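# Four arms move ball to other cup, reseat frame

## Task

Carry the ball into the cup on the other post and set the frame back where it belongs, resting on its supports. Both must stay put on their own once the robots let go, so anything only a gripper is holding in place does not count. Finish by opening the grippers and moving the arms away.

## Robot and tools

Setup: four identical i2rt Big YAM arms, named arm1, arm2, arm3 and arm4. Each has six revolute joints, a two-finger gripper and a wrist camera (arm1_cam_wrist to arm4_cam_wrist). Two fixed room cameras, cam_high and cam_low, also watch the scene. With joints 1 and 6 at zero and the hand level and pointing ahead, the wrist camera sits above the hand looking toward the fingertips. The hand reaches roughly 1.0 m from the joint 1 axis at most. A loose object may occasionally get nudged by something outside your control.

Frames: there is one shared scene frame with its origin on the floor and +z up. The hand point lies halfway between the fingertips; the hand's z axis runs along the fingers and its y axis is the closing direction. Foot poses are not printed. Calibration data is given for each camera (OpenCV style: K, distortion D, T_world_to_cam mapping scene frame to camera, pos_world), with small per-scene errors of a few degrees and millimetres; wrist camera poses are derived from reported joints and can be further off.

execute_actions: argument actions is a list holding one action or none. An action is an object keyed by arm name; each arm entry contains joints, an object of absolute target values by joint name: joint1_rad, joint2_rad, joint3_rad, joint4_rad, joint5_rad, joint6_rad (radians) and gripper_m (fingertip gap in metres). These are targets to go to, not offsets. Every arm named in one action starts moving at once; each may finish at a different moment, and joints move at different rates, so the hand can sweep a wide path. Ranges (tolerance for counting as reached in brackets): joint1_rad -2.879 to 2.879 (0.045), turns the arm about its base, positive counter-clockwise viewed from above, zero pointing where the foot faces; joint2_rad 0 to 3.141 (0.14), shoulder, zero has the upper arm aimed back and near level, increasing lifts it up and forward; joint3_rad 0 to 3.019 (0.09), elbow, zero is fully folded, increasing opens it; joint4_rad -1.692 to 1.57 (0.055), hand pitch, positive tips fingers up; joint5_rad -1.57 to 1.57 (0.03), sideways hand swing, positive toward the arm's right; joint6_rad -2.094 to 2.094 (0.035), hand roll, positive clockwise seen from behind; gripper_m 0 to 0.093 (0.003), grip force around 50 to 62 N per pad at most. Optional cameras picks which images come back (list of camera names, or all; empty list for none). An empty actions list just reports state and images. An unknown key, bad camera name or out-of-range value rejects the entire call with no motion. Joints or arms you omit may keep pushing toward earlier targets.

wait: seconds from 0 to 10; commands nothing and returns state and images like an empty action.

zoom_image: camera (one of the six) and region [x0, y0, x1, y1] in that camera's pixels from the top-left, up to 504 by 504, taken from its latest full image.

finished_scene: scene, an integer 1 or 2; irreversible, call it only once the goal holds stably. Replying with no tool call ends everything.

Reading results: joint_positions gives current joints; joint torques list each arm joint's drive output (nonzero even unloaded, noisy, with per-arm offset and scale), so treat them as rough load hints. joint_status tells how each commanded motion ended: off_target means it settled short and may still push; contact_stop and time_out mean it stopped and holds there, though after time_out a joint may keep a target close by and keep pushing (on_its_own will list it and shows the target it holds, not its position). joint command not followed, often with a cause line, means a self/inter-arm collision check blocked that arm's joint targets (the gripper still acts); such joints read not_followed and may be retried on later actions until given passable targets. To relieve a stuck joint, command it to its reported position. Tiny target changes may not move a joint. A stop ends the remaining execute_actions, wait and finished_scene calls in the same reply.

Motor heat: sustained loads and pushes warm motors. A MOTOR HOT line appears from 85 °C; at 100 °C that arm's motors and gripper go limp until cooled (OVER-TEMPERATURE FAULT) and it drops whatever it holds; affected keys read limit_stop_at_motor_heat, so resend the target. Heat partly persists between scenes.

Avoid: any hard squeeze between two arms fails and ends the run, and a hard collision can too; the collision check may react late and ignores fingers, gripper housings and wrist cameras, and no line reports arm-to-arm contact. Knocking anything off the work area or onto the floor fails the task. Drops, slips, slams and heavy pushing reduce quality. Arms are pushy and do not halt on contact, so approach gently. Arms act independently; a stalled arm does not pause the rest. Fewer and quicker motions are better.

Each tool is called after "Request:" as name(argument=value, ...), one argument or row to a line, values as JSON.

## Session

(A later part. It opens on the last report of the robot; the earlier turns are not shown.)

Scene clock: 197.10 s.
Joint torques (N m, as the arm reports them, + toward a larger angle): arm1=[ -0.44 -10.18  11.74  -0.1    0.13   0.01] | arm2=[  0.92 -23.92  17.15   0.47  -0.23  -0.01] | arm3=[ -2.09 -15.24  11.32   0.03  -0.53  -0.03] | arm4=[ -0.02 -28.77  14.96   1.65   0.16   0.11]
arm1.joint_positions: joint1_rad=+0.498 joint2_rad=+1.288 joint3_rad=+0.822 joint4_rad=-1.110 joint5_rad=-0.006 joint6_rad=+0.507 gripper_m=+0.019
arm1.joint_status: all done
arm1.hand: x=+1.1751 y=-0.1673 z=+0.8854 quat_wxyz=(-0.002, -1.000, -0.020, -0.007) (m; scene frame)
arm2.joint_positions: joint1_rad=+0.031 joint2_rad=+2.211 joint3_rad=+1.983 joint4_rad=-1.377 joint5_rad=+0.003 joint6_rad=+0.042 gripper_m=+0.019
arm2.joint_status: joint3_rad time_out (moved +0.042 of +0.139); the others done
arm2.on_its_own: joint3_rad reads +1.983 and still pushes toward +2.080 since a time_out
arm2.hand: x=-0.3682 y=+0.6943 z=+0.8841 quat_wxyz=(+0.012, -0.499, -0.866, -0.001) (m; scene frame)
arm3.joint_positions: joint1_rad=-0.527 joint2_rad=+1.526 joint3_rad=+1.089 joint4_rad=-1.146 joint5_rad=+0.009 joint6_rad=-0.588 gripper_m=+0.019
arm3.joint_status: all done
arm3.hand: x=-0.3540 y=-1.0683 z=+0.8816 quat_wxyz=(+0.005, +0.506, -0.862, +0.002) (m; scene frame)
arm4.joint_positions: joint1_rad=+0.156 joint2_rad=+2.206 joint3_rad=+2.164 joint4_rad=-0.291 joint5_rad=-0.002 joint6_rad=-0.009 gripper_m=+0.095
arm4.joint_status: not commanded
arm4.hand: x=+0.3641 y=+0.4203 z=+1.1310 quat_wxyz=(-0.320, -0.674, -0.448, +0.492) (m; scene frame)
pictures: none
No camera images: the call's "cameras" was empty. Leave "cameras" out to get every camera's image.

Request:
execute_actions(
  actions=[
    {"arm1":{"joints":{"joint2_rad":1.22,"joint3_rad":0.955,"joint4_rad":-1.225}},"arm2":{"joints":{"joint2_rad":2.10,"joint3_rad":2.115,"joint4_rad":-1.42}},"arm3":{"joints":{"joint2_rad":1.44,"joint3_rad":1.23,"joint4_rad":-1.25}}},
  ],
  cameras=["cam_low"],
)

Request:
zoom_image(
  camera="cam_low",
  region=[410, 240, 490, 300],
)

Scene clock: 215.10 s.
Joint torques (N m, as the arm reports them, + toward a larger angle): arm1=[-0.39 -9.92 12.53  0.06  0.21  0.  ] | arm2=[  1.13 -24.26  17.64   0.45  -0.23  -0.02] | arm3=[ -2.15 -14.99  11.86   0.09  -0.54  -0.04] | arm4=[ -0.04 -28.82  14.97   1.64   0.16   0.12]
arm1.joint_positions: joint1_rad=+0.498 joint2_rad=+1.247 joint3_rad=+0.885 joint4_rad=-1.214 joint5_rad=-0.008 joint6_rad=+0.507 gripper_m=+0.019
arm1.joint_status: all done
arm1.hand: x=+1.1746 y=-0.1678 z=+0.9196 quat_wxyz=(-0.002, -1.000, -0.020, -0.008) (m; scene frame)
arm2.joint_positions: joint1_rad=+0.031 joint2_rad=+2.184 joint3_rad=+2.014 joint4_rad=-1.424 joint5_rad=+0.003 joint6_rad=+0.042 gripper_m=+0.019
arm2.joint_status: joint3_rad time_out (moved +0.031 of +0.132); the others done
arm2.on_its_own: joint3_rad reads +2.014 and still pushes toward +2.115 since a time_out
arm2.hand: x=-0.3683 y=+0.6948 z=+0.9135 quat_wxyz=(+0.007, -0.499, -0.866, +0.002) (m; scene frame)
arm3.joint_positions: joint1_rad=-0.527 joint2_rad=+1.486 joint3_rad=+1.150 joint4_rad=-1.243 joint5_rad=+0.009 joint6_rad=-0.588 gripper_m=+0.019
arm3.joint_status: all done
arm3.hand: x=-0.3539 y=-1.0686 z=+0.9188 quat_wxyz=(+0.003, +0.506, -0.862, +0.002) (m; scene frame)
arm4.joint_positions: joint1_rad=+0.156 joint2_rad=+2.206 joint3_rad=+2.164 joint4_rad=-0.291 joint5_rad=-0.002 joint6_rad=-0.009 gripper_m=+0.095
arm4.joint_status: not commanded
arm4.hand: x=+0.3641 y=+0.4203 z=+1.1310 quat_wxyz=(-0.320, -0.674, -0.448, +0.492) (m; scene frame)
pictures: cam_low
Images, in order (width x height): cam_low 896x504.

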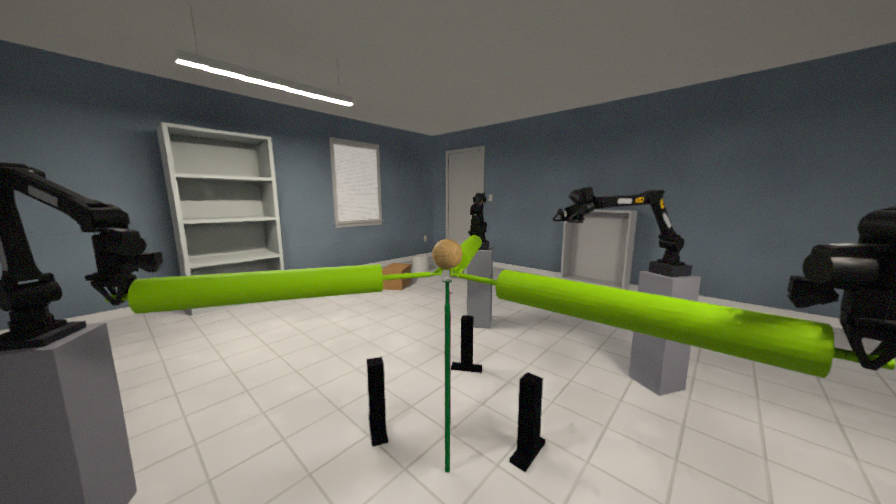

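Region (410, 240, 490, 300) of cam_low's 896x504 image, scaled by 6.300, with more detail than that image has; it fills the top 378 rows of this view, and the rest is white.

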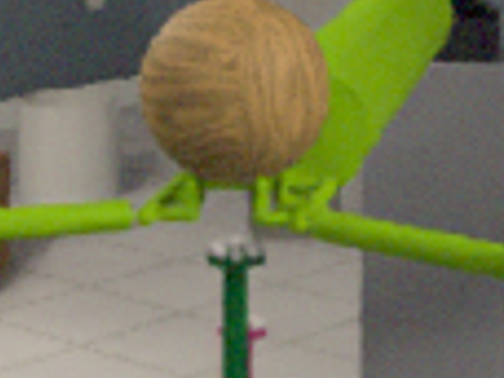

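Request:
execute_actions(
  actions=[
    {"arm1":{"joints":{"joint1_rad":0.312,"joint6_rad":0.32,"joint2_rad":1.25}},"arm2":{"joints":{"joint2_rad":1.955,"joint3_rad":1.795,"joint4_rad":-1.31}},"arm3":{"joints":{"joint1_rad":-0.39,"joint6_rad":-0.44}}},
  ],
  cameras=[],
)

Request:
execute_actions(
  actions=[
    {"arm1":{"joints":{"joint1_rad":0.044,"joint6_rad":0.055,"joint2_rad":1.38,"joint4_rad":-1.065}},"arm2":{"joints":{"joint2_rad":1.77,"joint3_rad":1.36,"joint4_rad":-1.08}},"arm3":{"joints":{"joint1_rad":-0.178,"joint6_rad":-0.23,"joint2_rad":1.57,"joint3_rad":1.2,"joint4_rad":-1.13}}},
  ],
  cameras=[],
)

Request:
execute_actions(
  actions=[
    {"arm1":{"joints":{"joint1_rad":-0.079,"joint6_rad":-0.068,"joint2_rad":1.57,"joint3_rad":1.04,"joint4_rad":-0.965}},"arm2":{"joints":{"joint1_rad":-0.012,"joint6_rad":-0.02,"joint2_rad":1.675,"joint3_rad":1.09,"joint4_rad":-0.91}},"arm3":{"joints":{"joint1_rad":-0.02,"joint6_rad":-0.07,"joint2_rad":1.635,"joint3_rad":1.13,"joint4_rad":-1.02}}},
  ],
  cameras=[],
)

Request:
execute_actions(
  actions=[
    {"arm1":{"joints":{"joint1_rad":-0.155,"joint6_rad":-0.143,"joint2_rad":1.755,"joint3_rad":1.165,"joint4_rad":-0.90}},"arm2":{"joints":{"joint1_rad":-0.08,"joint6_rad":-0.09,"joint2_rad":1.625,"joint3_rad":0.88,"joint4_rad":-0.755}},"arm3":{"joints":{"joint1_rad":0.122,"joint6_rad":0.07,"joint2_rad":1.71,"joint3_rad":1.095,"joint4_rad":-0.92}},"arm4":{"joints":{"joint1_rad":0.0,"joint2_rad":2.25,"joint3_rad":1.8,"joint4_rad":0.45}}},
  ],
  cameras=["cam_low","arm4_cam_wrist","cam_high"],
)

Request:
zoom_image(
  camera="cam_low",
  region=[420, 260, 480, 310],
)

Request:
zoom_image(
  camera="arm4_cam_wrist",
  region=[260, 170, 380, 290],
)

Request:
zoom_image(
  camera="cam_high",
  region=[415, 235, 485, 295],
)

Scene clock: 231.37 s.
Joint torques (N m, as the arm reports them, + toward a larger angle): arm1=[-0.59 -8.11 11.8   0.12  0.16 -0.13] | arm2=[  1.05 -20.76  11.17   1.6   -0.33  -0.01] | arm3=[ -1.39 -15.06  11.64   0.13  -0.29   0.32] | arm4=[ -0.05 -28.79  14.97   1.64   0.16   0.12]
arm1.joint_positions: joint1_rad=+0.320 joint2_rad=+1.253 joint3_rad=+0.895 joint4_rad=-1.214 joint5_rad=-0.007 joint6_rad=+0.326 gripper_m=+0.019
arm1.joint_status: all done
arm1.hand: x=+1.1457 y=-0.1180 z=+0.9214 quat_wxyz=(-0.003, -1.000, -0.021, -0.005) (m; scene frame)
arm2.joint_positions: joint1_rad=+0.031 joint2_rad=+2.016 joint3_rad=+1.766 joint4_rad=-1.345 joint5_rad=+0.005 joint6_rad=+0.042 gripper_m=+0.019
arm2.joint_status: all done
arm2.hand: x=-0.3986 y=+0.7419 z=+0.9245 quat_wxyz=(+0.008, -0.499, -0.866, +0.002) (m; scene frame)
arm3.joint_positions: joint1_rad=-0.400 joint2_rad=+1.486 joint3_rad=+1.154 joint4_rad=-1.243 joint5_rad=+0.003 joint6_rad=-0.460 gripper_m=+0.019
arm3.joint_status: all done
arm3.hand: x=-0.3799 y=-1.0215 z=+0.9205 quat_wxyz=(+0.001, +0.506, -0.863, +0.000) (m; scene frame)
arm4.joint_positions: joint1_rad=+0.156 joint2_rad=+2.206 joint3_rad=+2.164 joint4_rad=-0.291 joint5_rad=-0.002 joint6_rad=-0.009 gripper_m=+0.095
arm4.joint_status: not commanded
arm4.hand: x=+0.3641 y=+0.4203 z=+1.1310 quat_wxyz=(-0.320, -0.674, -0.448, +0.492) (m; scene frame)
pictures: none
No camera images: the call's "cameras" was empty. Leave "cameras" out to get every camera's image.

Scene clock: 232.47 s.
Joint torques (N m, as the arm reports them, + toward a larger angle): arm1=[ -0.02 -11.88  11.27   1.16  -0.14  -0.04] | arm2=[  0.81 -18.21   9.56   1.12  -0.19  -0.04] | arm3=[ -1.43 -14.82   9.92   1.15  -0.43   0.33] | arm4=[ -0.04 -28.8   14.97   1.64   0.16   0.12]
arm1.joint_positions: joint1_rad=+0.044 joint2_rad=+1.407 joint3_rad=+0.895 joint4_rad=-1.085 joint5_rad=-0.001 joint6_rad=+0.052 gripper_m=+0.019
arm1.joint_status: all done
arm1.hand: x=+1.0973 y=-0.0322 z=+0.8716 quat_wxyz=(+0.000, -1.000, -0.020, -0.017) (m; scene frame)
arm2.joint_positions: joint1_rad=+0.033 joint2_rad=+1.835 joint3_rad=+1.340 joint4_rad=-1.105 joint5_rad=+0.002 joint6_rad=+0.042 gripper_m=+0.019
arm2.joint_status: all done
arm2.hand: x=-0.4477 y=+0.8221 z=+0.8722 quat_wxyz=(+0.009, -0.498, -0.867, +0.000) (m; scene frame)
arm3.joint_positions: joint1_rad=-0.186 joint2_rad=+1.594 joint3_rad=+1.146 joint4_rad=-1.145 joint5_rad=+0.007 joint6_rad=-0.250 gripper_m=+0.019
arm3.joint_status: all done
arm3.hand: x=-0.4236 y=-0.9394 z=+0.8740 quat_wxyz=(+0.008, +0.507, -0.862, +0.004) (m; scene frame)
arm4.joint_positions: joint1_rad=+0.156 joint2_rad=+2.206 joint3_rad=+2.164 joint4_rad=-0.291 joint5_rad=-0.002 joint6_rad=-0.009 gripper_m=+0.095
arm4.joint_status: not commanded
arm4.hand: x=+0.3641 y=+0.4203 z=+1.1310 quat_wxyz=(-0.320, -0.674, -0.448, +0.492) (m; scene frame)
pictures: none
No camera images: the call's "cameras" was empty. Leave "cameras" out to get every camera's image.

Scene clock: 233.40 s.
Joint torques (N m, as the arm reports them, + toward a larger angle): arm1=[  0.18 -14.89  10.61   0.58  -0.25  -0.04] | arm2=[  0.2  -16.36   8.63   1.23  -0.18  -0.16] | arm3=[ -2.39 -14.7    8.25   0.99  -0.2    0.25] | arm4=[ -0.08 -28.83  14.97   1.64   0.16   0.12]
arm1.joint_positions: joint1_rad=-0.082 joint2_rad=+1.601 joint3_rad=+0.983 joint4_rad=-0.969 joint5_rad=+0.001 joint6_rad=-0.072 gripper_m=+0.019
arm1.joint_status: all done
arm1.hand: x=+1.0414 y=+0.0143 z=+0.8287 quat_wxyz=(+0.000, -1.000, -0.019, -0.011) (m; scene frame)
arm2.joint_positions: joint1_rad=-0.008 joint2_rad=+1.738 joint3_rad=+1.071 joint4_rad=-0.931 joint5_rad=+0.002 joint6_rad=-0.002 gripper_m=+0.019
arm2.joint_status: all done
arm2.hand: x=-0.5011 y=+0.8713 z=+0.8306 quat_wxyz=(+0.008, -0.497, -0.868, +0.000) (m; scene frame)
arm3.joint_positions: joint1_rad=-0.016 joint2_rad=+1.655 joint3_rad=+1.097 joint4_rad=-1.031 joint5_rad=+0.002 joint6_rad=-0.080 gripper_m=+0.019
arm3.joint_status: all done
arm3.hand: x=-0.4803 y=-0.8892 z=+0.8322 quat_wxyz=(+0.006, +0.507, -0.862, +0.003) (m; scene frame)
arm4.joint_positions: joint1_rad=+0.156 joint2_rad=+2.206 joint3_rad=+2.164 joint4_rad=-0.291 joint5_rad=-0.002 joint6_rad=-0.009 gripper_m=+0.095
arm4.joint_status: not commanded
arm4.hand: x=+0.3641 y=+0.4203 z=+1.1310 quat_wxyz=(-0.320, -0.674, -0.448, +0.492) (m; scene frame)
pictures: none
No camera images: the call's "cameras" was empty. Leave "cameras" out to get every camera's image.

Scene clock: 235.00 s.
Joint torques (N m, as the arm reports them, + toward a larger angle): arm1=[  0.14 -17.57  10.06   0.61  -0.24  -0.04] | arm2=[  0.46 -13.74   7.69   0.97  -0.26  -0.13] | arm3=[ -2.87 -15.18   7.46   0.57  -0.02   0.19] | arm4=[  0.16 -28.74  11.37   2.87   0.08   0.11]
arm1.joint_positions: joint1_rad=-0.157 joint2_rad=+1.785 joint3_rad=+1.113 joint4_rad=-0.904 joint5_rad=+0.001 joint6_rad=-0.147 gripper_m=+0.019
arm1.joint_status: all done
arm1.hand: x=+0.9867 y=+0.0509 z=+0.7906 quat_wxyz=(+0.000, -1.000, -0.019, -0.006) (m; scene frame)
arm2.joint_positions: joint1_rad=-0.080 joint2_rad=+1.679 joint3_rad=+0.861 joint4_rad=-0.772 joint5_rad=+0.003 joint6_rad=-0.074 gripper_m=+0.019
arm2.joint_status: all done
arm2.hand: x=-0.5554 y=+0.9078 z=+0.7944 quat_wxyz=(+0.005, -0.497, -0.868, +0.002) (m; scene frame)
arm3.joint_positions: joint1_rad=+0.130 joint2_rad=+1.730 joint3_rad=+1.068 joint4_rad=-0.922 joint5_rad=-0.002 joint6_rad=+0.066 gripper_m=+0.019
arm3.joint_status: all done
arm3.hand: x=-0.5343 y=-0.8517 z=+0.7912 quat_wxyz=(+0.005, +0.508, -0.862, +0.001) (m; scene frame)
arm4.joint_positions: joint1_rad=+0.007 joint2_rad=+2.261 joint3_rad=+1.792 joint4_rad=+0.423 joint5_rad=+0.000 joint6_rad=-0.008 gripper_m=+0.095
arm4.joint_status: all done
arm4.hand: x=+0.2492 y=+0.4936 z=+1.0272 quat_wxyz=(-0.336, -0.626, -0.351, +0.611) (m; scene frame)
pictures: arm4_cam_wrist, cam_high, cam_low
camera_calibration (this result's frames):
arm4_cam_wrist: T_world_to_cam=[[-0.84976, 0.527159, -0.00328473, -0.0421571], [0.318901, 0.509075, -0.799466, 0.499562], [-0.419774, -0.680401, -0.600703, 1.17838], [0, 0, 0, 1]] pos_world=[0.299519, 0.569682, 1.1071]
Images, in order (width x height): arm4_cam_wrist 616x616, cam_high 896x504, cam_low 896x504.

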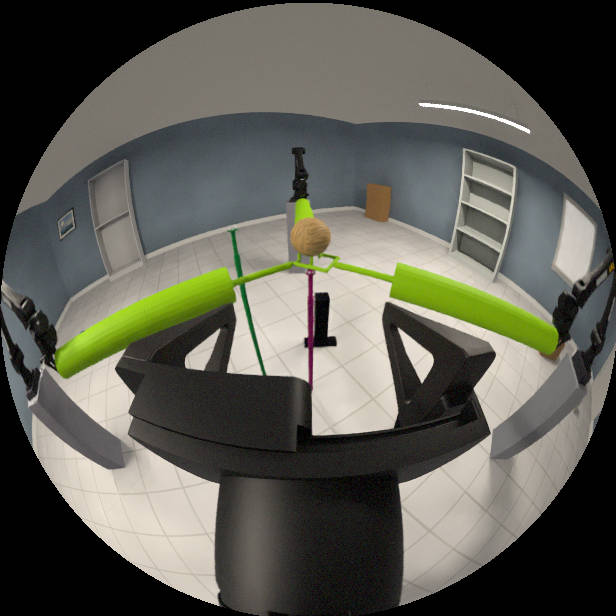

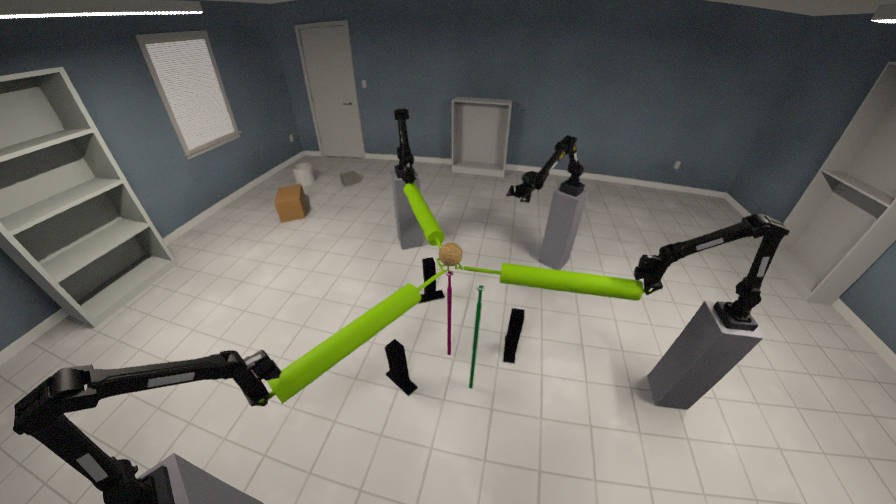

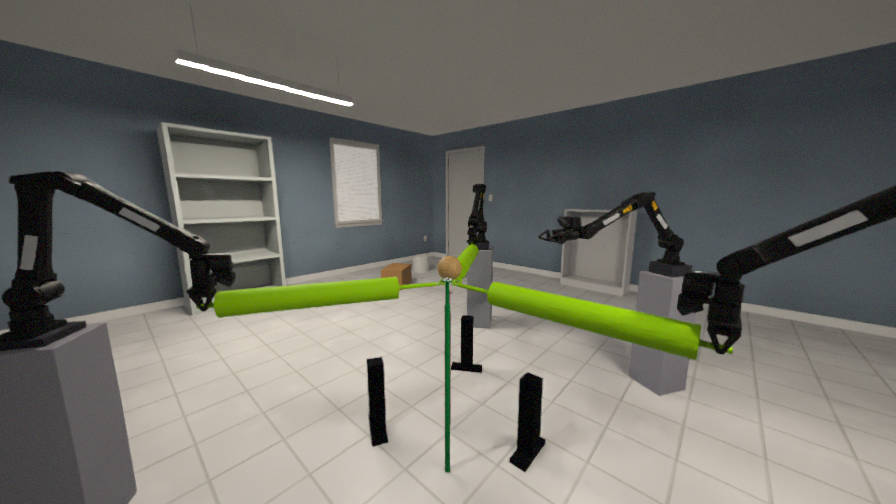

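Region (420, 260, 480, 310) of cam_low's 896x504 image, scaled by 8.400, with more detail than that image has.

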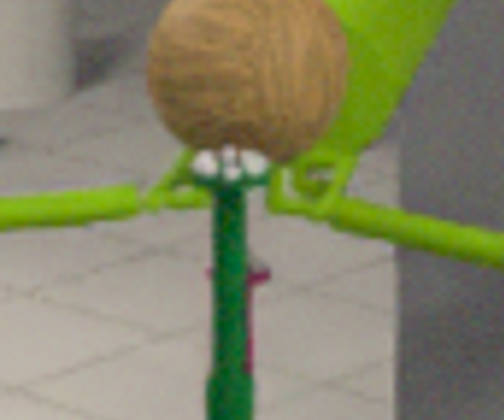

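Region (260, 170, 380, 290) of arm4_cam_wrist's 616x616 image, scaled by 4.200, with more detail than that image has.

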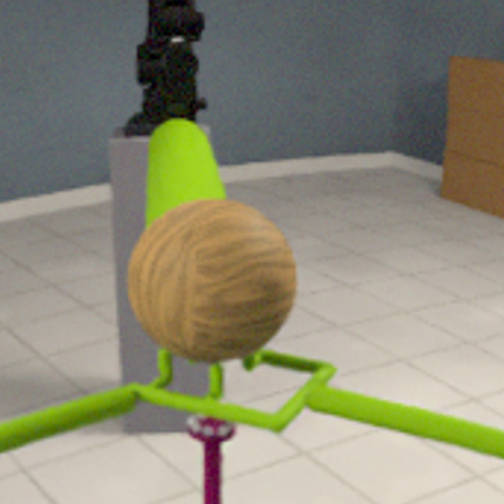

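Region (415, 235, 485, 295) of cam_high's 896x504 image, scaled by 7.200, with more detail than that image has; it fills the top 432 rows of this view, and the rest is white.

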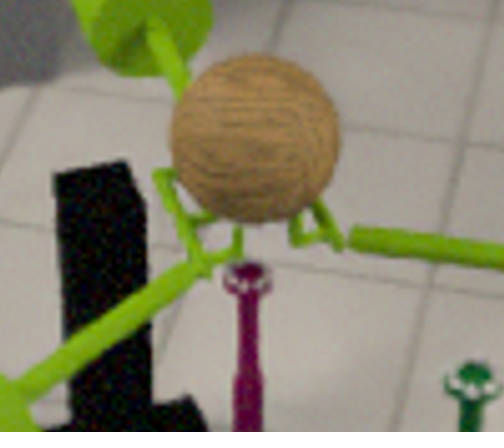

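Request:
execute_actions(
  actions=[
    {"arm1":{"joints":{"joint1_rad":-0.14,"joint2_rad":1.835,"joint3_rad":1.11,"joint4_rad":-0.81}},"arm2":{"joints":{"joint1_rad":-0.103,"joint6_rad":-0.105,"joint2_rad":1.75,"joint3_rad":0.85,"joint4_rad":-0.635}},"arm3":{"joints":{"joint1_rad":0.132,"joint2_rad":1.77,"joint3_rad":1.04,"joint4_rad":-0.81}}},
  ],
  cameras=["cam_low","arm4_cam_wrist"],
)

Request:
zoom_image(
  camera="cam_low",
  region=[420, 260, 480, 310],
)

Request:
zoom_image(
  camera="arm4_cam_wrist",
  region=[270, 210, 360, 300],
)

Scene clock: 241.73 s.
Joint torques (N m, as the arm reports them, + toward a larger angle): arm1=[  0.34 -17.77   6.74   0.81  -0.24  -0.09] | arm2=[ -0.2  -11.97   6.1    0.8   -0.25  -0.17] | arm3=[ -2.07 -15.26   6.52   0.83   0.     0.19] | arm4=[ -0.01 -28.73  11.38   2.9    0.08   0.11]
arm1.joint_positions: joint1_rad=-0.146 joint2_rad=+1.859 joint3_rad=+1.096 joint4_rad=-0.820 joint5_rad=+0.001 joint6_rad=-0.142 gripper_m=+0.019
arm1.joint_status: all done
arm1.hand: x=+0.9846 y=+0.0462 z=+0.7531 quat_wxyz=(+0.000, -1.000, -0.022, -0.009) (m; scene frame)
arm2.joint_positions: joint1_rad=-0.094 joint2_rad=+1.771 joint3_rad=+0.841 joint4_rad=-0.648 joint5_rad=+0.003 joint6_rad=-0.086 gripper_m=+0.019
arm2.joint_status: all done
arm2.hand: x=-0.5587 y=+0.9019 z=+0.7555 quat_wxyz=(+0.000, -0.498, -0.867, +0.005) (m; scene frame)
arm3.joint_positions: joint1_rad=+0.130 joint2_rad=+1.788 joint3_rad=+1.020 joint4_rad=-0.819 joint5_rad=-0.002 joint6_rad=+0.066 gripper_m=+0.019
arm3.joint_status: all done
arm3.hand: x=-0.5370 y=-0.8570 z=+0.7526 quat_wxyz=(+0.006, +0.508, -0.862, +0.001) (m; scene frame)
arm4.joint_positions: joint1_rad=+0.007 joint2_rad=+2.261 joint3_rad=+1.792 joint4_rad=+0.423 joint5_rad=+0.000 joint6_rad=-0.008 gripper_m=+0.095
arm4.joint_status: not commanded
arm4.hand: x=+0.2492 y=+0.4936 z=+1.0272 quat_wxyz=(-0.336, -0.626, -0.351, +0.611) (m; scene frame)
pictures: arm4_cam_wrist, cam_low
camera_calibration (this result's frames):
arm4_cam_wrist: T_world_to_cam=[[-0.84976, 0.527159, -0.00328473, -0.0421571], [0.318901, 0.509075, -0.799466, 0.499562], [-0.419774, -0.680401, -0.600703, 1.17838], [0, 0, 0, 1]] pos_world=[0.299519, 0.569682, 1.1071]
Images, in order (width x height): arm4_cam_wrist 616x616, cam_low 896x504.

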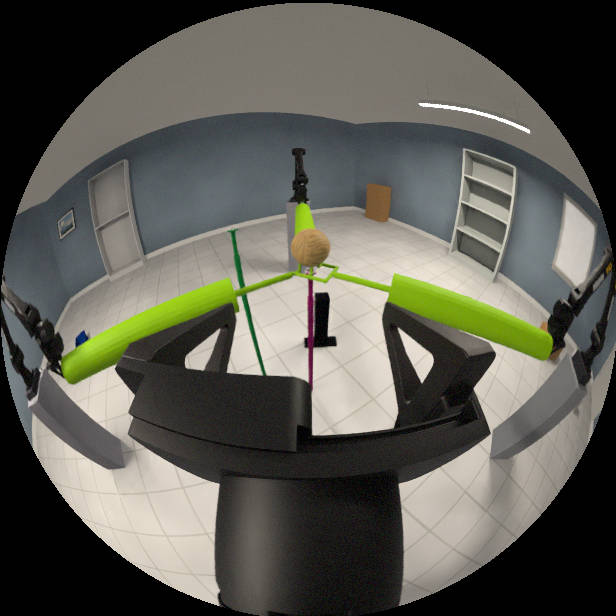

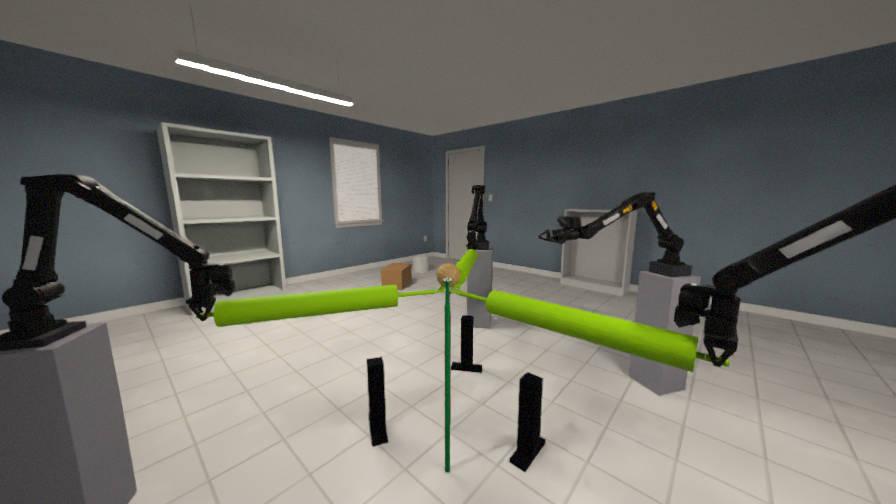

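Region (420, 260, 480, 310) of cam_low's 896x504 image, scaled by 8.400, with more detail than that image has.

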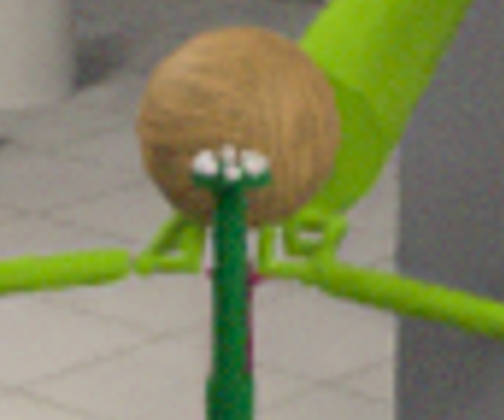

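Region (270, 210, 360, 300) of arm4_cam_wrist's 616x616 image, scaled by 5.600, with more detail than that image has.

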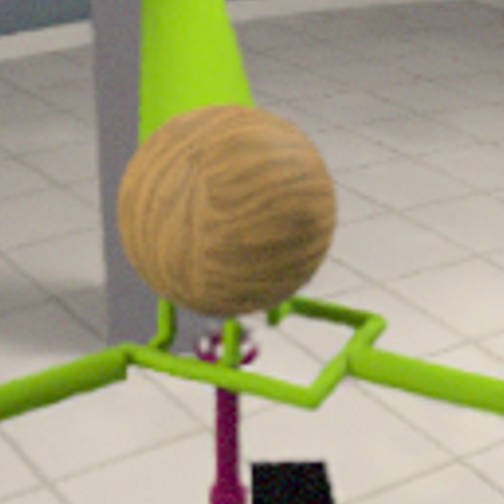

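Request:
execute_actions(
  actions=[
    {"arm1":{"joints":{"joint1_rad":-0.146,"joint2_rad":1.895,"joint3_rad":1.09,"joint4_rad":-0.74}},"arm2":{"joints":{"joint1_rad":-0.096,"joint2_rad":1.825,"joint3_rad":0.835,"joint4_rad":-0.56}},"arm3":{"joints":{"joint2_rad":1.833,"joint3_rad":1.02,"joint4_rad":-0.735}}},
  ],
  cameras=[],
)

Request:
execute_actions(
  actions=[
    {"arm1":{"joints":{"joint2_rad":1.975,"joint3_rad":1.07,"joint4_rad":-0.645}},"arm2":{"joints":{"joint2_rad":1.93,"joint3_rad":0.825,"joint4_rad":-0.445}},"arm3":{"joints":{"joint2_rad":1.915,"joint3_rad":1.0,"joint4_rad":-0.633}}},
  ],
  cameras=["cam_high","arm4_cam_wrist"],
)

Request:
zoom_image(
  camera="arm4_cam_wrist",
  region=[270, 225, 360, 315],
)

Scene clock: 248.53 s.
Joint torques (N m, as the arm reports them, + toward a larger angle): arm1=[ -0.06 -16.59   6.07   0.94  -0.27  -0.09] | arm2=[ -0.02 -11.44   5.13   0.81  -0.24  -0.15] | arm3=[ -2.04 -15.12   5.83   0.95   0.01   0.2 ] | arm4=[ -0.05 -28.72  11.38   2.9    0.08   0.11]
arm1.joint_positions: joint1_rad=-0.146 joint2_rad=+1.906 joint3_rad=+1.081 joint4_rad=-0.752 joint5_rad=+0.002 joint6_rad=-0.142 gripper_m=+0.019
arm1.joint_status: all done
arm1.hand: x=+0.9848 y=+0.0464 z=+0.7275 quat_wxyz=(+0.000, -1.000, -0.022, -0.007) (m; scene frame)
arm2.joint_positions: joint1_rad=-0.094 joint2_rad=+1.834 joint3_rad=+0.830 joint4_rad=-0.572 joint5_rad=+0.003 joint6_rad=-0.086 gripper_m=+0.019
arm2.joint_status: all done
arm2.hand: x=-0.5588 y=+0.9019 z=+0.7297 quat_wxyz=(-0.001, -0.498, -0.867, +0.006) (m; scene frame)
arm3.joint_positions: joint1_rad=+0.130 joint2_rad=+1.845 joint3_rad=+1.004 joint4_rad=-0.745 joint5_rad=-0.002 joint6_rad=+0.066 gripper_m=+0.019
arm3.joint_status: all done
arm3.hand: x=-0.5371 y=-0.8571 z=+0.7241 quat_wxyz=(+0.006, +0.508, -0.862, +0.002) (m; scene frame)
arm4.joint_positions: joint1_rad=+0.007 joint2_rad=+2.261 joint3_rad=+1.792 joint4_rad=+0.423 joint5_rad=+0.000 joint6_rad=-0.008 gripper_m=+0.095
arm4.joint_status: not commanded
arm4.hand: x=+0.2492 y=+0.4936 z=+1.0272 quat_wxyz=(-0.336, -0.626, -0.351, +0.611) (m; scene frame)
pictures: none
No camera images: the call's "cameras" was empty. Leave "cameras" out to get every camera's image.

Scene clock: 249.37 s.
Joint torques (N m, as the arm reports them, + toward a larger angle): arm1=[ -0.04 -17.13   5.16   0.75  -0.28  -0.08] | arm2=[  0.64 -11.77   4.04   0.73  -0.22  -0.17] | arm3=[ -1.97 -15.41   5.08   0.99   0.     0.2 ] | arm4=[ -0.01 -28.72  11.39   2.9    0.08   0.11]
arm1.joint_positions: joint1_rad=-0.146 joint2_rad=+1.986 joint3_rad=+1.066 joint4_rad=-0.652 joint5_rad=+0.002 joint6_rad=-0.141 gripper_m=+0.019
arm1.joint_status: all done
arm1.hand: x=+0.9854 y=+0.0463 z=+0.6880 quat_wxyz=(+0.001, -1.000, -0.022, -0.004) (m; scene frame)
arm2.joint_positions: joint1_rad=-0.094 joint2_rad=+1.938 joint3_rad=+0.823 joint4_rad=-0.455 joint5_rad=+0.003 joint6_rad=-0.086 gripper_m=+0.019
arm2.joint_status: all done
arm2.hand: x=-0.5588 y=+0.9017 z=+0.6900 quat_wxyz=(-0.004, -0.498, -0.867, +0.007) (m; scene frame)
arm3.joint_positions: joint1_rad=+0.130 joint2_rad=+1.927 joint3_rad=+0.988 joint4_rad=-0.643 joint5_rad=-0.002 joint6_rad=+0.066 gripper_m=+0.019
arm3.joint_status: all done
arm3.hand: x=-0.5372 y=-0.8571 z=+0.6858 quat_wxyz=(+0.004, +0.508, -0.862, +0.000) (m; scene frame)
arm4.joint_positions: joint1_rad=+0.007 joint2_rad=+2.261 joint3_rad=+1.792 joint4_rad=+0.423 joint5_rad=+0.000 joint6_rad=-0.008 gripper_m=+0.095
arm4.joint_status: not commanded
arm4.hand: x=+0.2492 y=+0.4936 z=+1.0272 quat_wxyz=(-0.336, -0.626, -0.351, +0.611) (m; scene frame)
pictures: arm4_cam_wrist, cam_high
camera_calibration (this result's frames):
arm4_cam_wrist: T_world_to_cam=[[-0.84976, 0.527159, -0.00328473, -0.0421571], [0.318901, 0.509075, -0.799466, 0.499562], [-0.419774, -0.680401, -0.600703, 1.17838], [0, 0, 0, 1]] pos_world=[0.299519, 0.569682, 1.1071]
Images, in order (width x height): arm4_cam_wrist 616x616, cam_high 896x504.

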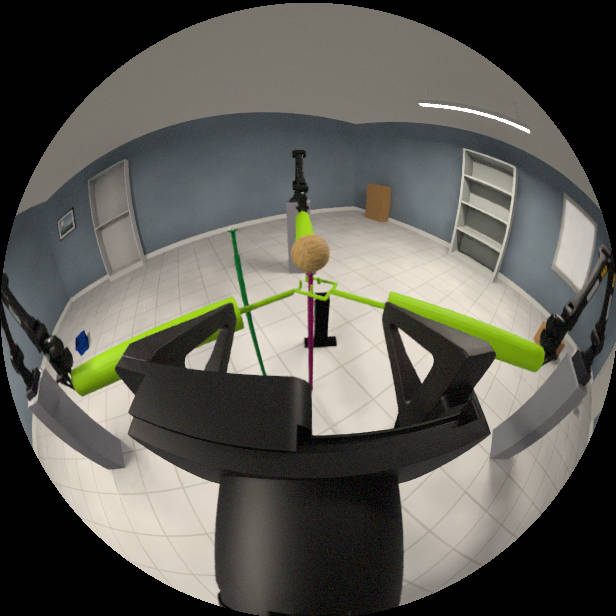

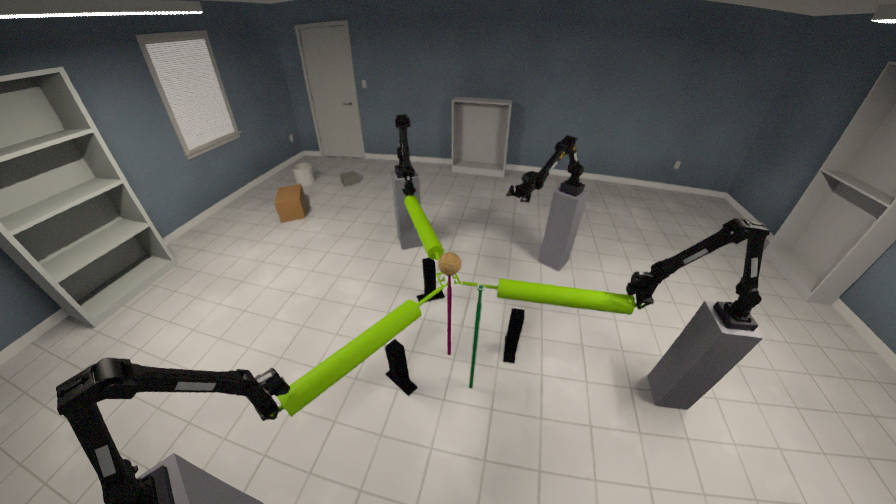

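Region (270, 225, 360, 315) of arm4_cam_wrist's 616x616 image, scaled by 5.600, with more detail than that image has.

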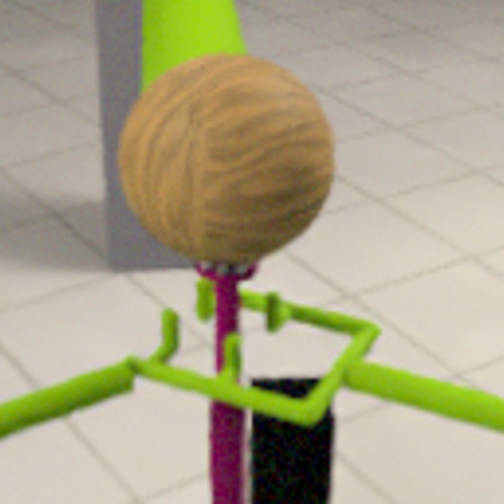

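Request:
execute_actions(
  actions=[
    {"arm1":{"joints":{"joint1_rad":-0.272,"joint6_rad":-0.26,"joint2_rad":2.065,"joint3_rad":1.28,"joint4_rad":-0.74}},"arm2":{"joints":{"joint1_rad":-0.128,"joint6_rad":-0.13,"joint2_rad":1.80,"joint3_rad":0.595,"joint4_rad":-0.315}},"arm3":{"joints":{"joint1_rad":0.264,"joint6_rad":0.21,"joint2_rad":2.0,"joint3_rad":1.195,"joint4_rad":-0.72}},"arm4":{"joints":{"joint2_rad":1.0,"joint3_rad":1.2,"joint4_rad":-0.5}}},
  ],
  cameras=[],
)

Request:
execute_actions(
  actions=[
    {"arm1":{"joints":{"joint1_rad":-0.347,"joint6_rad":-0.33,"joint2_rad":2.45,"joint3_rad":1.37,"joint4_rad":-0.45}},"arm2":{"joints":{"joint1_rad":-0.042,"joint6_rad":-0.045,"joint2_rad":2.44,"joint3_rad":0.65,"joint4_rad":0.235}},"arm3":{"joints":{"joint1_rad":0.285,"joint6_rad":0.225,"joint2_rad":2.435,"joint3_rad":1.38,"joint4_rad":-0.48}}},
  ],
  cameras=[],
)

Request:
execute_actions(
  actions=[
    {"arm1":{"joints":{"joint2_rad":2.64,"joint3_rad":1.46,"joint4_rad":-0.36}},"arm2":{"joints":{"joint2_rad":2.715,"joint3_rad":0.79,"joint4_rad":0.385}},"arm3":{"joints":{"joint2_rad":2.615,"joint3_rad":1.452,"joint4_rad":-0.385}}},
  ],
  cameras=["cam_low"],
)

Scene clock: 260.17 s.
Joint torques (N m, as the arm reports them, + toward a larger angle): arm1=[  0.42 -18.92   8.21   0.14  -0.26   0.02] | arm2=[ -0.2  -11.16   3.69   0.83  -0.2   -0.2 ] | arm3=[ -2.61 -16.65   7.3    0.46   0.11   0.21] | arm4=[-0.06 -6.45 10.79  1.35  0.08  0.11]
arm1.joint_positions: joint1_rad=-0.278 joint2_rad=+2.073 joint3_rad=+1.242 joint4_rad=-0.730 joint5_rad=+0.001 joint6_rad=-0.270 gripper_m=+0.019
arm1.joint_status: all done
arm1.hand: x=+0.9413 y=+0.1199 z=+0.6895 quat_wxyz=(+0.002, -1.000, -0.020, +0.001) (m; scene frame)
arm2.joint_positions: joint1_rad=-0.114 joint2_rad=+1.837 joint3_rad=+0.583 joint4_rad=-0.326 joint5_rad=+0.002 joint6_rad=-0.109 gripper_m=+0.019
arm2.joint_status: all done
arm2.hand: x=-0.6010 y=+0.9765 z=+0.6875 quat_wxyz=(+0.000, -0.497, -0.868, +0.004) (m; scene frame)
arm3.joint_positions: joint1_rad=+0.270 joint2_rad=+2.005 joint3_rad=+1.155 joint4_rad=-0.719 joint5_rad=-0.004 joint6_rad=+0.204 gripper_m=+0.019
arm3.joint_status: all done
arm3.hand: x=-0.5786 y=-0.7819 z=+0.6911 quat_wxyz=(-0.001, +0.508, -0.861, -0.004) (m; scene frame)
arm4.joint_positions: joint1_rad=+0.007 joint2_rad=+0.999 joint3_rad=+1.208 joint4_rad=-0.483 joint5_rad=+0.000 joint6_rad=-0.008 gripper_m=+0.095
arm4.joint_status: all done
arm4.hand: x=+0.4728 y=+0.8524 z=+1.3237 quat_wxyz=(-0.295, -0.690, -0.387, +0.536) (m; scene frame)
pictures: none
No camera images: the call's "cameras" was empty. Leave "cameras" out to get every camera's image.

Scene clock: 261.40 s.
Joint torques (N m, as the arm reports them, + toward a larger angle): arm1=[ -0.08 -21.65   5.15   0.48  -0.31  -0.02] | arm2=[ 0.81 -9.77 -2.55  1.21 -0.07  0.  ] | arm3=[ -1.28 -20.08   5.33   0.34  -0.06   0.3 ] | arm4=[-0.06 -6.56 10.8   1.35  0.08  0.11]
arm1.joint_positions: joint1_rad=-0.344 joint2_rad=+2.471 joint3_rad=+1.349 joint4_rad=-0.451 joint5_rad=+0.002 joint6_rad=-0.335 gripper_m=+0.019
arm1.joint_status: all done
arm1.hand: x=+0.9490 y=+0.1540 z=+0.5106 quat_wxyz=(+0.001, -1.000, -0.020, -0.005) (m; scene frame)
arm2.joint_positions: joint1_rad=-0.050 joint2_rad=+2.434 joint3_rad=+0.657 joint4_rad=+0.211 joint5_rad=-0.001 joint6_rad=-0.046 gripper_m=+0.019
arm2.joint_status: all done
arm2.hand: x=-0.5955 y=+1.0069 z=+0.5231 quat_wxyz=(-0.007, -0.496, -0.868, +0.007) (m; scene frame)
arm3.joint_positions: joint1_rad=+0.272 joint2_rad=+2.449 joint3_rad=+1.347 joint4_rad=-0.477 joint5_rad=+0.000 joint6_rad=+0.207 gripper_m=+0.019
arm3.joint_status: all done
arm3.hand: x=-0.5697 y=-0.7504 z=+0.5121 quat_wxyz=(+0.002, +0.508, -0.861, +0.000) (m; scene frame)
arm4.joint_positions: joint1_rad=+0.007 joint2_rad=+0.999 joint3_rad=+1.208 joint4_rad=-0.483 joint5_rad=+0.000 joint6_rad=-0.008 gripper_m=+0.095
arm4.joint_status: not commanded
arm4.hand: x=+0.4728 y=+0.8524 z=+1.3237 quat_wxyz=(-0.295, -0.690, -0.387, +0.536) (m; scene frame)
pictures: none
No camera images: the call's "cameras" was empty. Leave "cameras" out to get every camera's image.

Scene clock: 262.37 s.
Joint torques (N m, as the arm reports them, + toward a larger angle): arm1=[ -0.56 -21.43   3.88   0.53  -0.08  -0.04] | arm2=[  1.19 -10.3   -4.23   1.26  -0.07  -0.01] | arm3=[ -1.62 -20.17   3.83   0.37  -0.23   0.26] | arm4=[-0.04 -6.53 10.82  1.36  0.08  0.11]
arm1.joint_positions: joint1_rad=-0.339 joint2_rad=+2.654 joint3_rad=+1.448 joint4_rad=-0.361 joint5_rad=-0.003 joint6_rad=-0.334 gripper_m=+0.019
arm1.joint_status: all done
arm1.hand: x=+0.9487 y=+0.1506 z=+0.4335 quat_wxyz=(-0.001, -1.000, -0.022, -0.001) (m; scene frame)
arm2.joint_positions: joint1_rad=-0.050 joint2_rad=+2.706 joint3_rad=+0.805 joint4_rad=+0.364 joint5_rad=-0.001 joint6_rad=-0.044 gripper_m=+0.019
arm2.joint_status: all done
arm2.hand: x=-0.5946 y=+1.0044 z=+0.4395 quat_wxyz=(-0.019, -0.497, -0.868, +0.014) (m; scene frame)
arm3.joint_positions: joint1_rad=+0.276 joint2_rad=+2.626 joint3_rad=+1.434 joint4_rad=-0.382 joint5_rad=+0.003 joint6_rad=+0.212 gripper_m=+0.019
arm3.joint_status: all done
arm3.hand: x=-0.5716 y=-0.7516 z=+0.4361 quat_wxyz=(-0.001, +0.508, -0.862, +0.000) (m; scene frame)
arm4.joint_positions: joint1_rad=+0.007 joint2_rad=+0.999 joint3_rad=+1.208 joint4_rad=-0.483 joint5_rad=+0.000 joint6_rad=-0.008 gripper_m=+0.095
arm4.joint_status: not commanded
arm4.hand: x=+0.4728 y=+0.8524 z=+1.3237 quat_wxyz=(-0.295, -0.690, -0.387, +0.536) (m; scene frame)
pictures: cam_low
Images, in order (width x height): cam_low 896x504.

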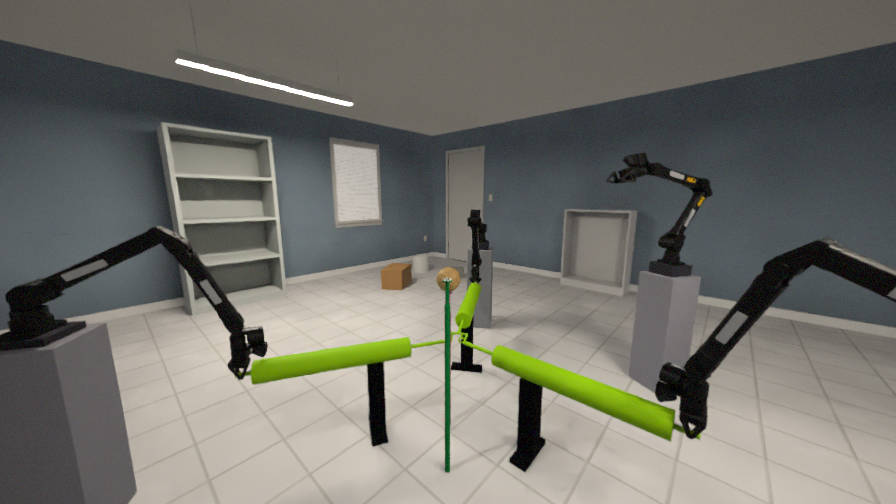

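Request:
execute_actions(
  actions=[
    {"arm1":{"joints":{"joint1_rad":-0.357,"joint3_rad":1.475}},"arm2":{"joints":{"joint2_rad":2.76}},"arm3":{"joints":{"joint1_rad":0.292,"joint3_rad":1.475}}},
  ],
  cameras=[],
)

Request:
execute_actions(
  actions=[
    {"arm1":{"joints":{"gripper_m":0.09}},"arm2":{"joints":{"gripper_m":0.09}},"arm3":{"joints":{"gripper_m":0.09}}},
  ],
  cameras=[],
)

Request:
execute_actions(
  actions=[
    {"arm1":{"joints":{"joint2_rad":2.095,"joint3_rad":1.22,"joint4_rad":-0.704}},"arm2":{"joints":{"joint2_rad":1.85,"joint3_rad":0.47,"joint4_rad":-0.185}},"arm3":{"joints":{"joint2_rad":2.08,"joint3_rad":1.24,"joint4_rad":-0.74}}},
  ],
  cameras=["cam_low","cam_high"],
)

Scene clock: 269.03 s.
Joint torques (N m, as the arm reports them, + toward a larger angle): arm1=[ -0.21 -21.68   4.34   0.54  -0.18   0.07] | arm2=[ 0.9  -8.86 -4.72  0.64 -0.08 -0.01] | arm3=[ -1.46 -20.45   4.55   0.43  -0.1    0.24] | arm4=[-0.02 -6.57 10.83  1.35  0.08  0.11]
arm1.joint_positions: joint1_rad=-0.355 joint2_rad=+2.654 joint3_rad=+1.459 joint4_rad=-0.361 joint5_rad=-0.001 joint6_rad=-0.345 gripper_m=+0.019
arm1.joint_status: all done
arm1.hand: x=+0.9454 y=+0.1610 z=+0.4350 quat_wxyz=(+0.002, -1.000, -0.019, +0.004) (m; scene frame)
arm2.joint_positions: joint1_rad=-0.050 joint2_rad=+2.737 joint3_rad=+0.807 joint4_rad=+0.380 joint5_rad=-0.001 joint6_rad=-0.045 gripper_m=+0.019
arm2.joint_status: all done
arm2.hand: x=-0.5994 y=+1.0135 z=+0.4315 quat_wxyz=(-0.014, -0.497, -0.868, +0.011) (m; scene frame)
arm3.joint_positions: joint1_rad=+0.281 joint2_rad=+2.626 joint3_rad=+1.448 joint4_rad=-0.382 joint5_rad=+0.001 joint6_rad=+0.215 gripper_m=+0.019
arm3.joint_status: all done
arm3.hand: x=-0.5725 y=-0.7430 z=+0.4380 quat_wxyz=(-0.005, +0.509, -0.861, -0.005) (m; scene frame)
arm4.joint_positions: joint1_rad=+0.007 joint2_rad=+0.999 joint3_rad=+1.208 joint4_rad=-0.483 joint5_rad=+0.000 joint6_rad=-0.008 gripper_m=+0.095
arm4.joint_status: not commanded
arm4.hand: x=+0.4728 y=+0.8524 z=+1.3237 quat_wxyz=(-0.295, -0.690, -0.387, +0.536) (m; scene frame)
pictures: none
No camera images: the call's "cameras" was empty. Leave "cameras" out to get every camera's image.

Scene clock: 269.73 s.
Joint torques (N m, as the arm reports them, + toward a larger angle): arm1=[ -0.21 -21.68   4.33   0.55  -0.18   0.  ] | arm2=[ 0.98 -9.03 -4.57  0.65 -0.07 -0.02] | arm3=[ -1.33 -20.52   4.36   0.39  -0.11   0.24] | arm4=[-0.06 -6.58 10.84  1.36  0.08  0.11]
arm1.joint_positions: joint1_rad=-0.355 joint2_rad=+2.654 joint3_rad=+1.459 joint4_rad=-0.361 joint5_rad=-0.001 joint6_rad=-0.338 gripper_m=+0.090
arm1.joint_status: all done
arm1.hand: x=+0.9450 y=+0.1612 z=+0.4351 quat_wxyz=(+0.002, -1.000, -0.015, +0.004) (m; scene frame)
arm2.joint_positions: joint1_rad=-0.050 joint2_rad=+2.738 joint3_rad=+0.806 joint4_rad=+0.380 joint5_rad=-0.001 joint6_rad=-0.045 gripper_m=+0.090
arm2.joint_status: all done
arm2.hand: x=-0.6001 y=+1.0148 z=+0.4313 quat_wxyz=(-0.013, -0.497, -0.868, +0.010) (m; scene frame)
arm3.joint_positions: joint1_rad=+0.281 joint2_rad=+2.626 joint3_rad=+1.452 joint4_rad=-0.382 joint5_rad=+0.001 joint6_rad=+0.215 gripper_m=+0.090
arm3.joint_status: all done
arm3.hand: x=-0.5717 y=-0.7406 z=+0.4387 quat_wxyz=(-0.007, +0.509, -0.861, -0.007) (m; scene frame)
arm4.joint_positions: joint1_rad=+0.007 joint2_rad=+0.999 joint3_rad=+1.208 joint4_rad=-0.483 joint5_rad=+0.000 joint6_rad=-0.008 gripper_m=+0.095
arm4.joint_status: not commanded
arm4.hand: x=+0.4728 y=+0.8524 z=+1.3237 quat_wxyz=(-0.295, -0.690, -0.387, +0.536) (m; scene frame)
pictures: none
No camera images: the call's "cameras" was empty. Leave "cameras" out to get every camera's image.

Scene clock: 271.23 s.
Joint torques (N m, as the arm reports them, + toward a larger angle): arm1=[ -0.15 -15.75   5.79   0.    -0.18   0.  ] | arm2=[ 1.07 -8.71  1.35 -0.19 -0.09 -0.01] | arm3=[ -1.48 -15.21   5.53   0.22  -0.1    0.25] | arm4=[-0.04 -6.51 10.83  1.36  0.08  0.11]
arm1.joint_positions: joint1_rad=-0.355 joint2_rad=+2.067 joint3_rad=+1.213 joint4_rad=-0.689 joint5_rad=-0.001 joint6_rad=-0.337 gripper_m=+0.090
arm1.joint_status: all done
arm1.hand: x=+0.9553 y=+0.1574 z=+0.6856 quat_wxyz=(+0.004, -1.000, -0.015, +0.010) (m; scene frame)
arm2.joint_positions: joint1_rad=-0.050 joint2_rad=+1.863 joint3_rad=+0.472 joint4_rad=-0.167 joint5_rad=-0.001 joint6_rad=-0.045 gripper_m=+0.090
arm2.joint_status: all done
arm2.hand: x=-0.5999 y=+1.0169 z=+0.6696 quat_wxyz=(-0.010, -0.497, -0.868, +0.009) (m; scene frame)
arm3.joint_positions: joint1_rad=+0.281 joint2_rad=+2.056 joint3_rad=+1.233 joint4_rad=-0.732 joint5_rad=+0.001 joint6_rad=+0.215 gripper_m=+0.090
arm3.joint_status: all done
arm3.hand: x=-0.5757 y=-0.7552 z=+0.6866 quat_wxyz=(-0.007, +0.509, -0.861, -0.007) (m; scene frame)
arm4.joint_positions: joint1_rad=+0.007 joint2_rad=+0.999 joint3_rad=+1.208 joint4_rad=-0.483 joint5_rad=+0.000 joint6_rad=-0.008 gripper_m=+0.095
arm4.joint_status: not commanded
arm4.hand: x=+0.4728 y=+0.8524 z=+1.3237 quat_wxyz=(-0.295, -0.690, -0.387, +0.536) (m; scene frame)
pictures: cam_high, cam_low
Images, in order (width x height): cam_high 896x504, cam_low 896x504.

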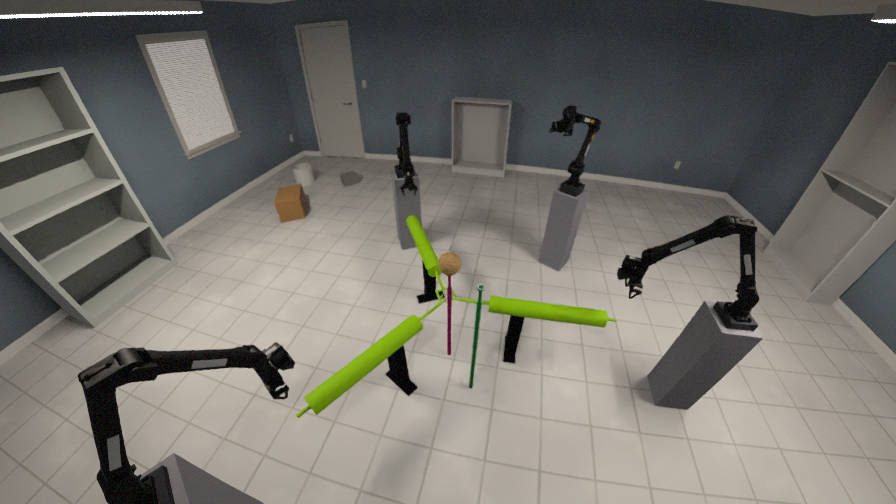

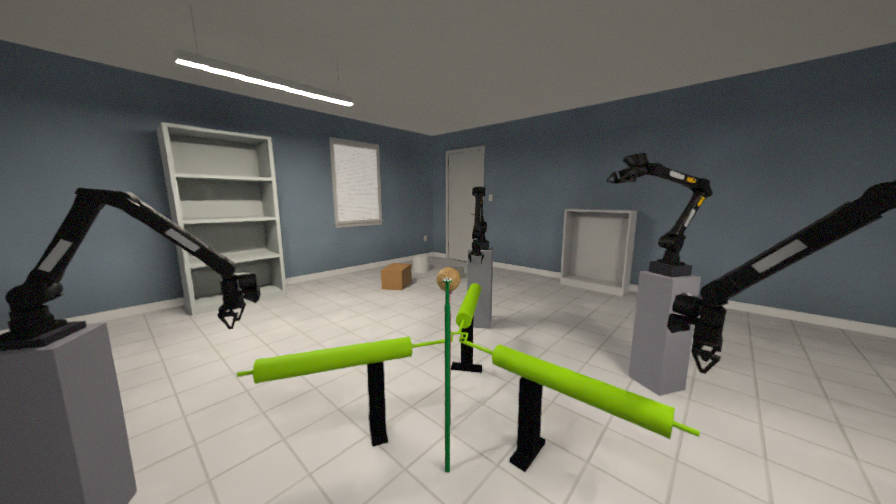

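Request:
finished_scene(
  scene=1,
)

The scene is finished: the task was done.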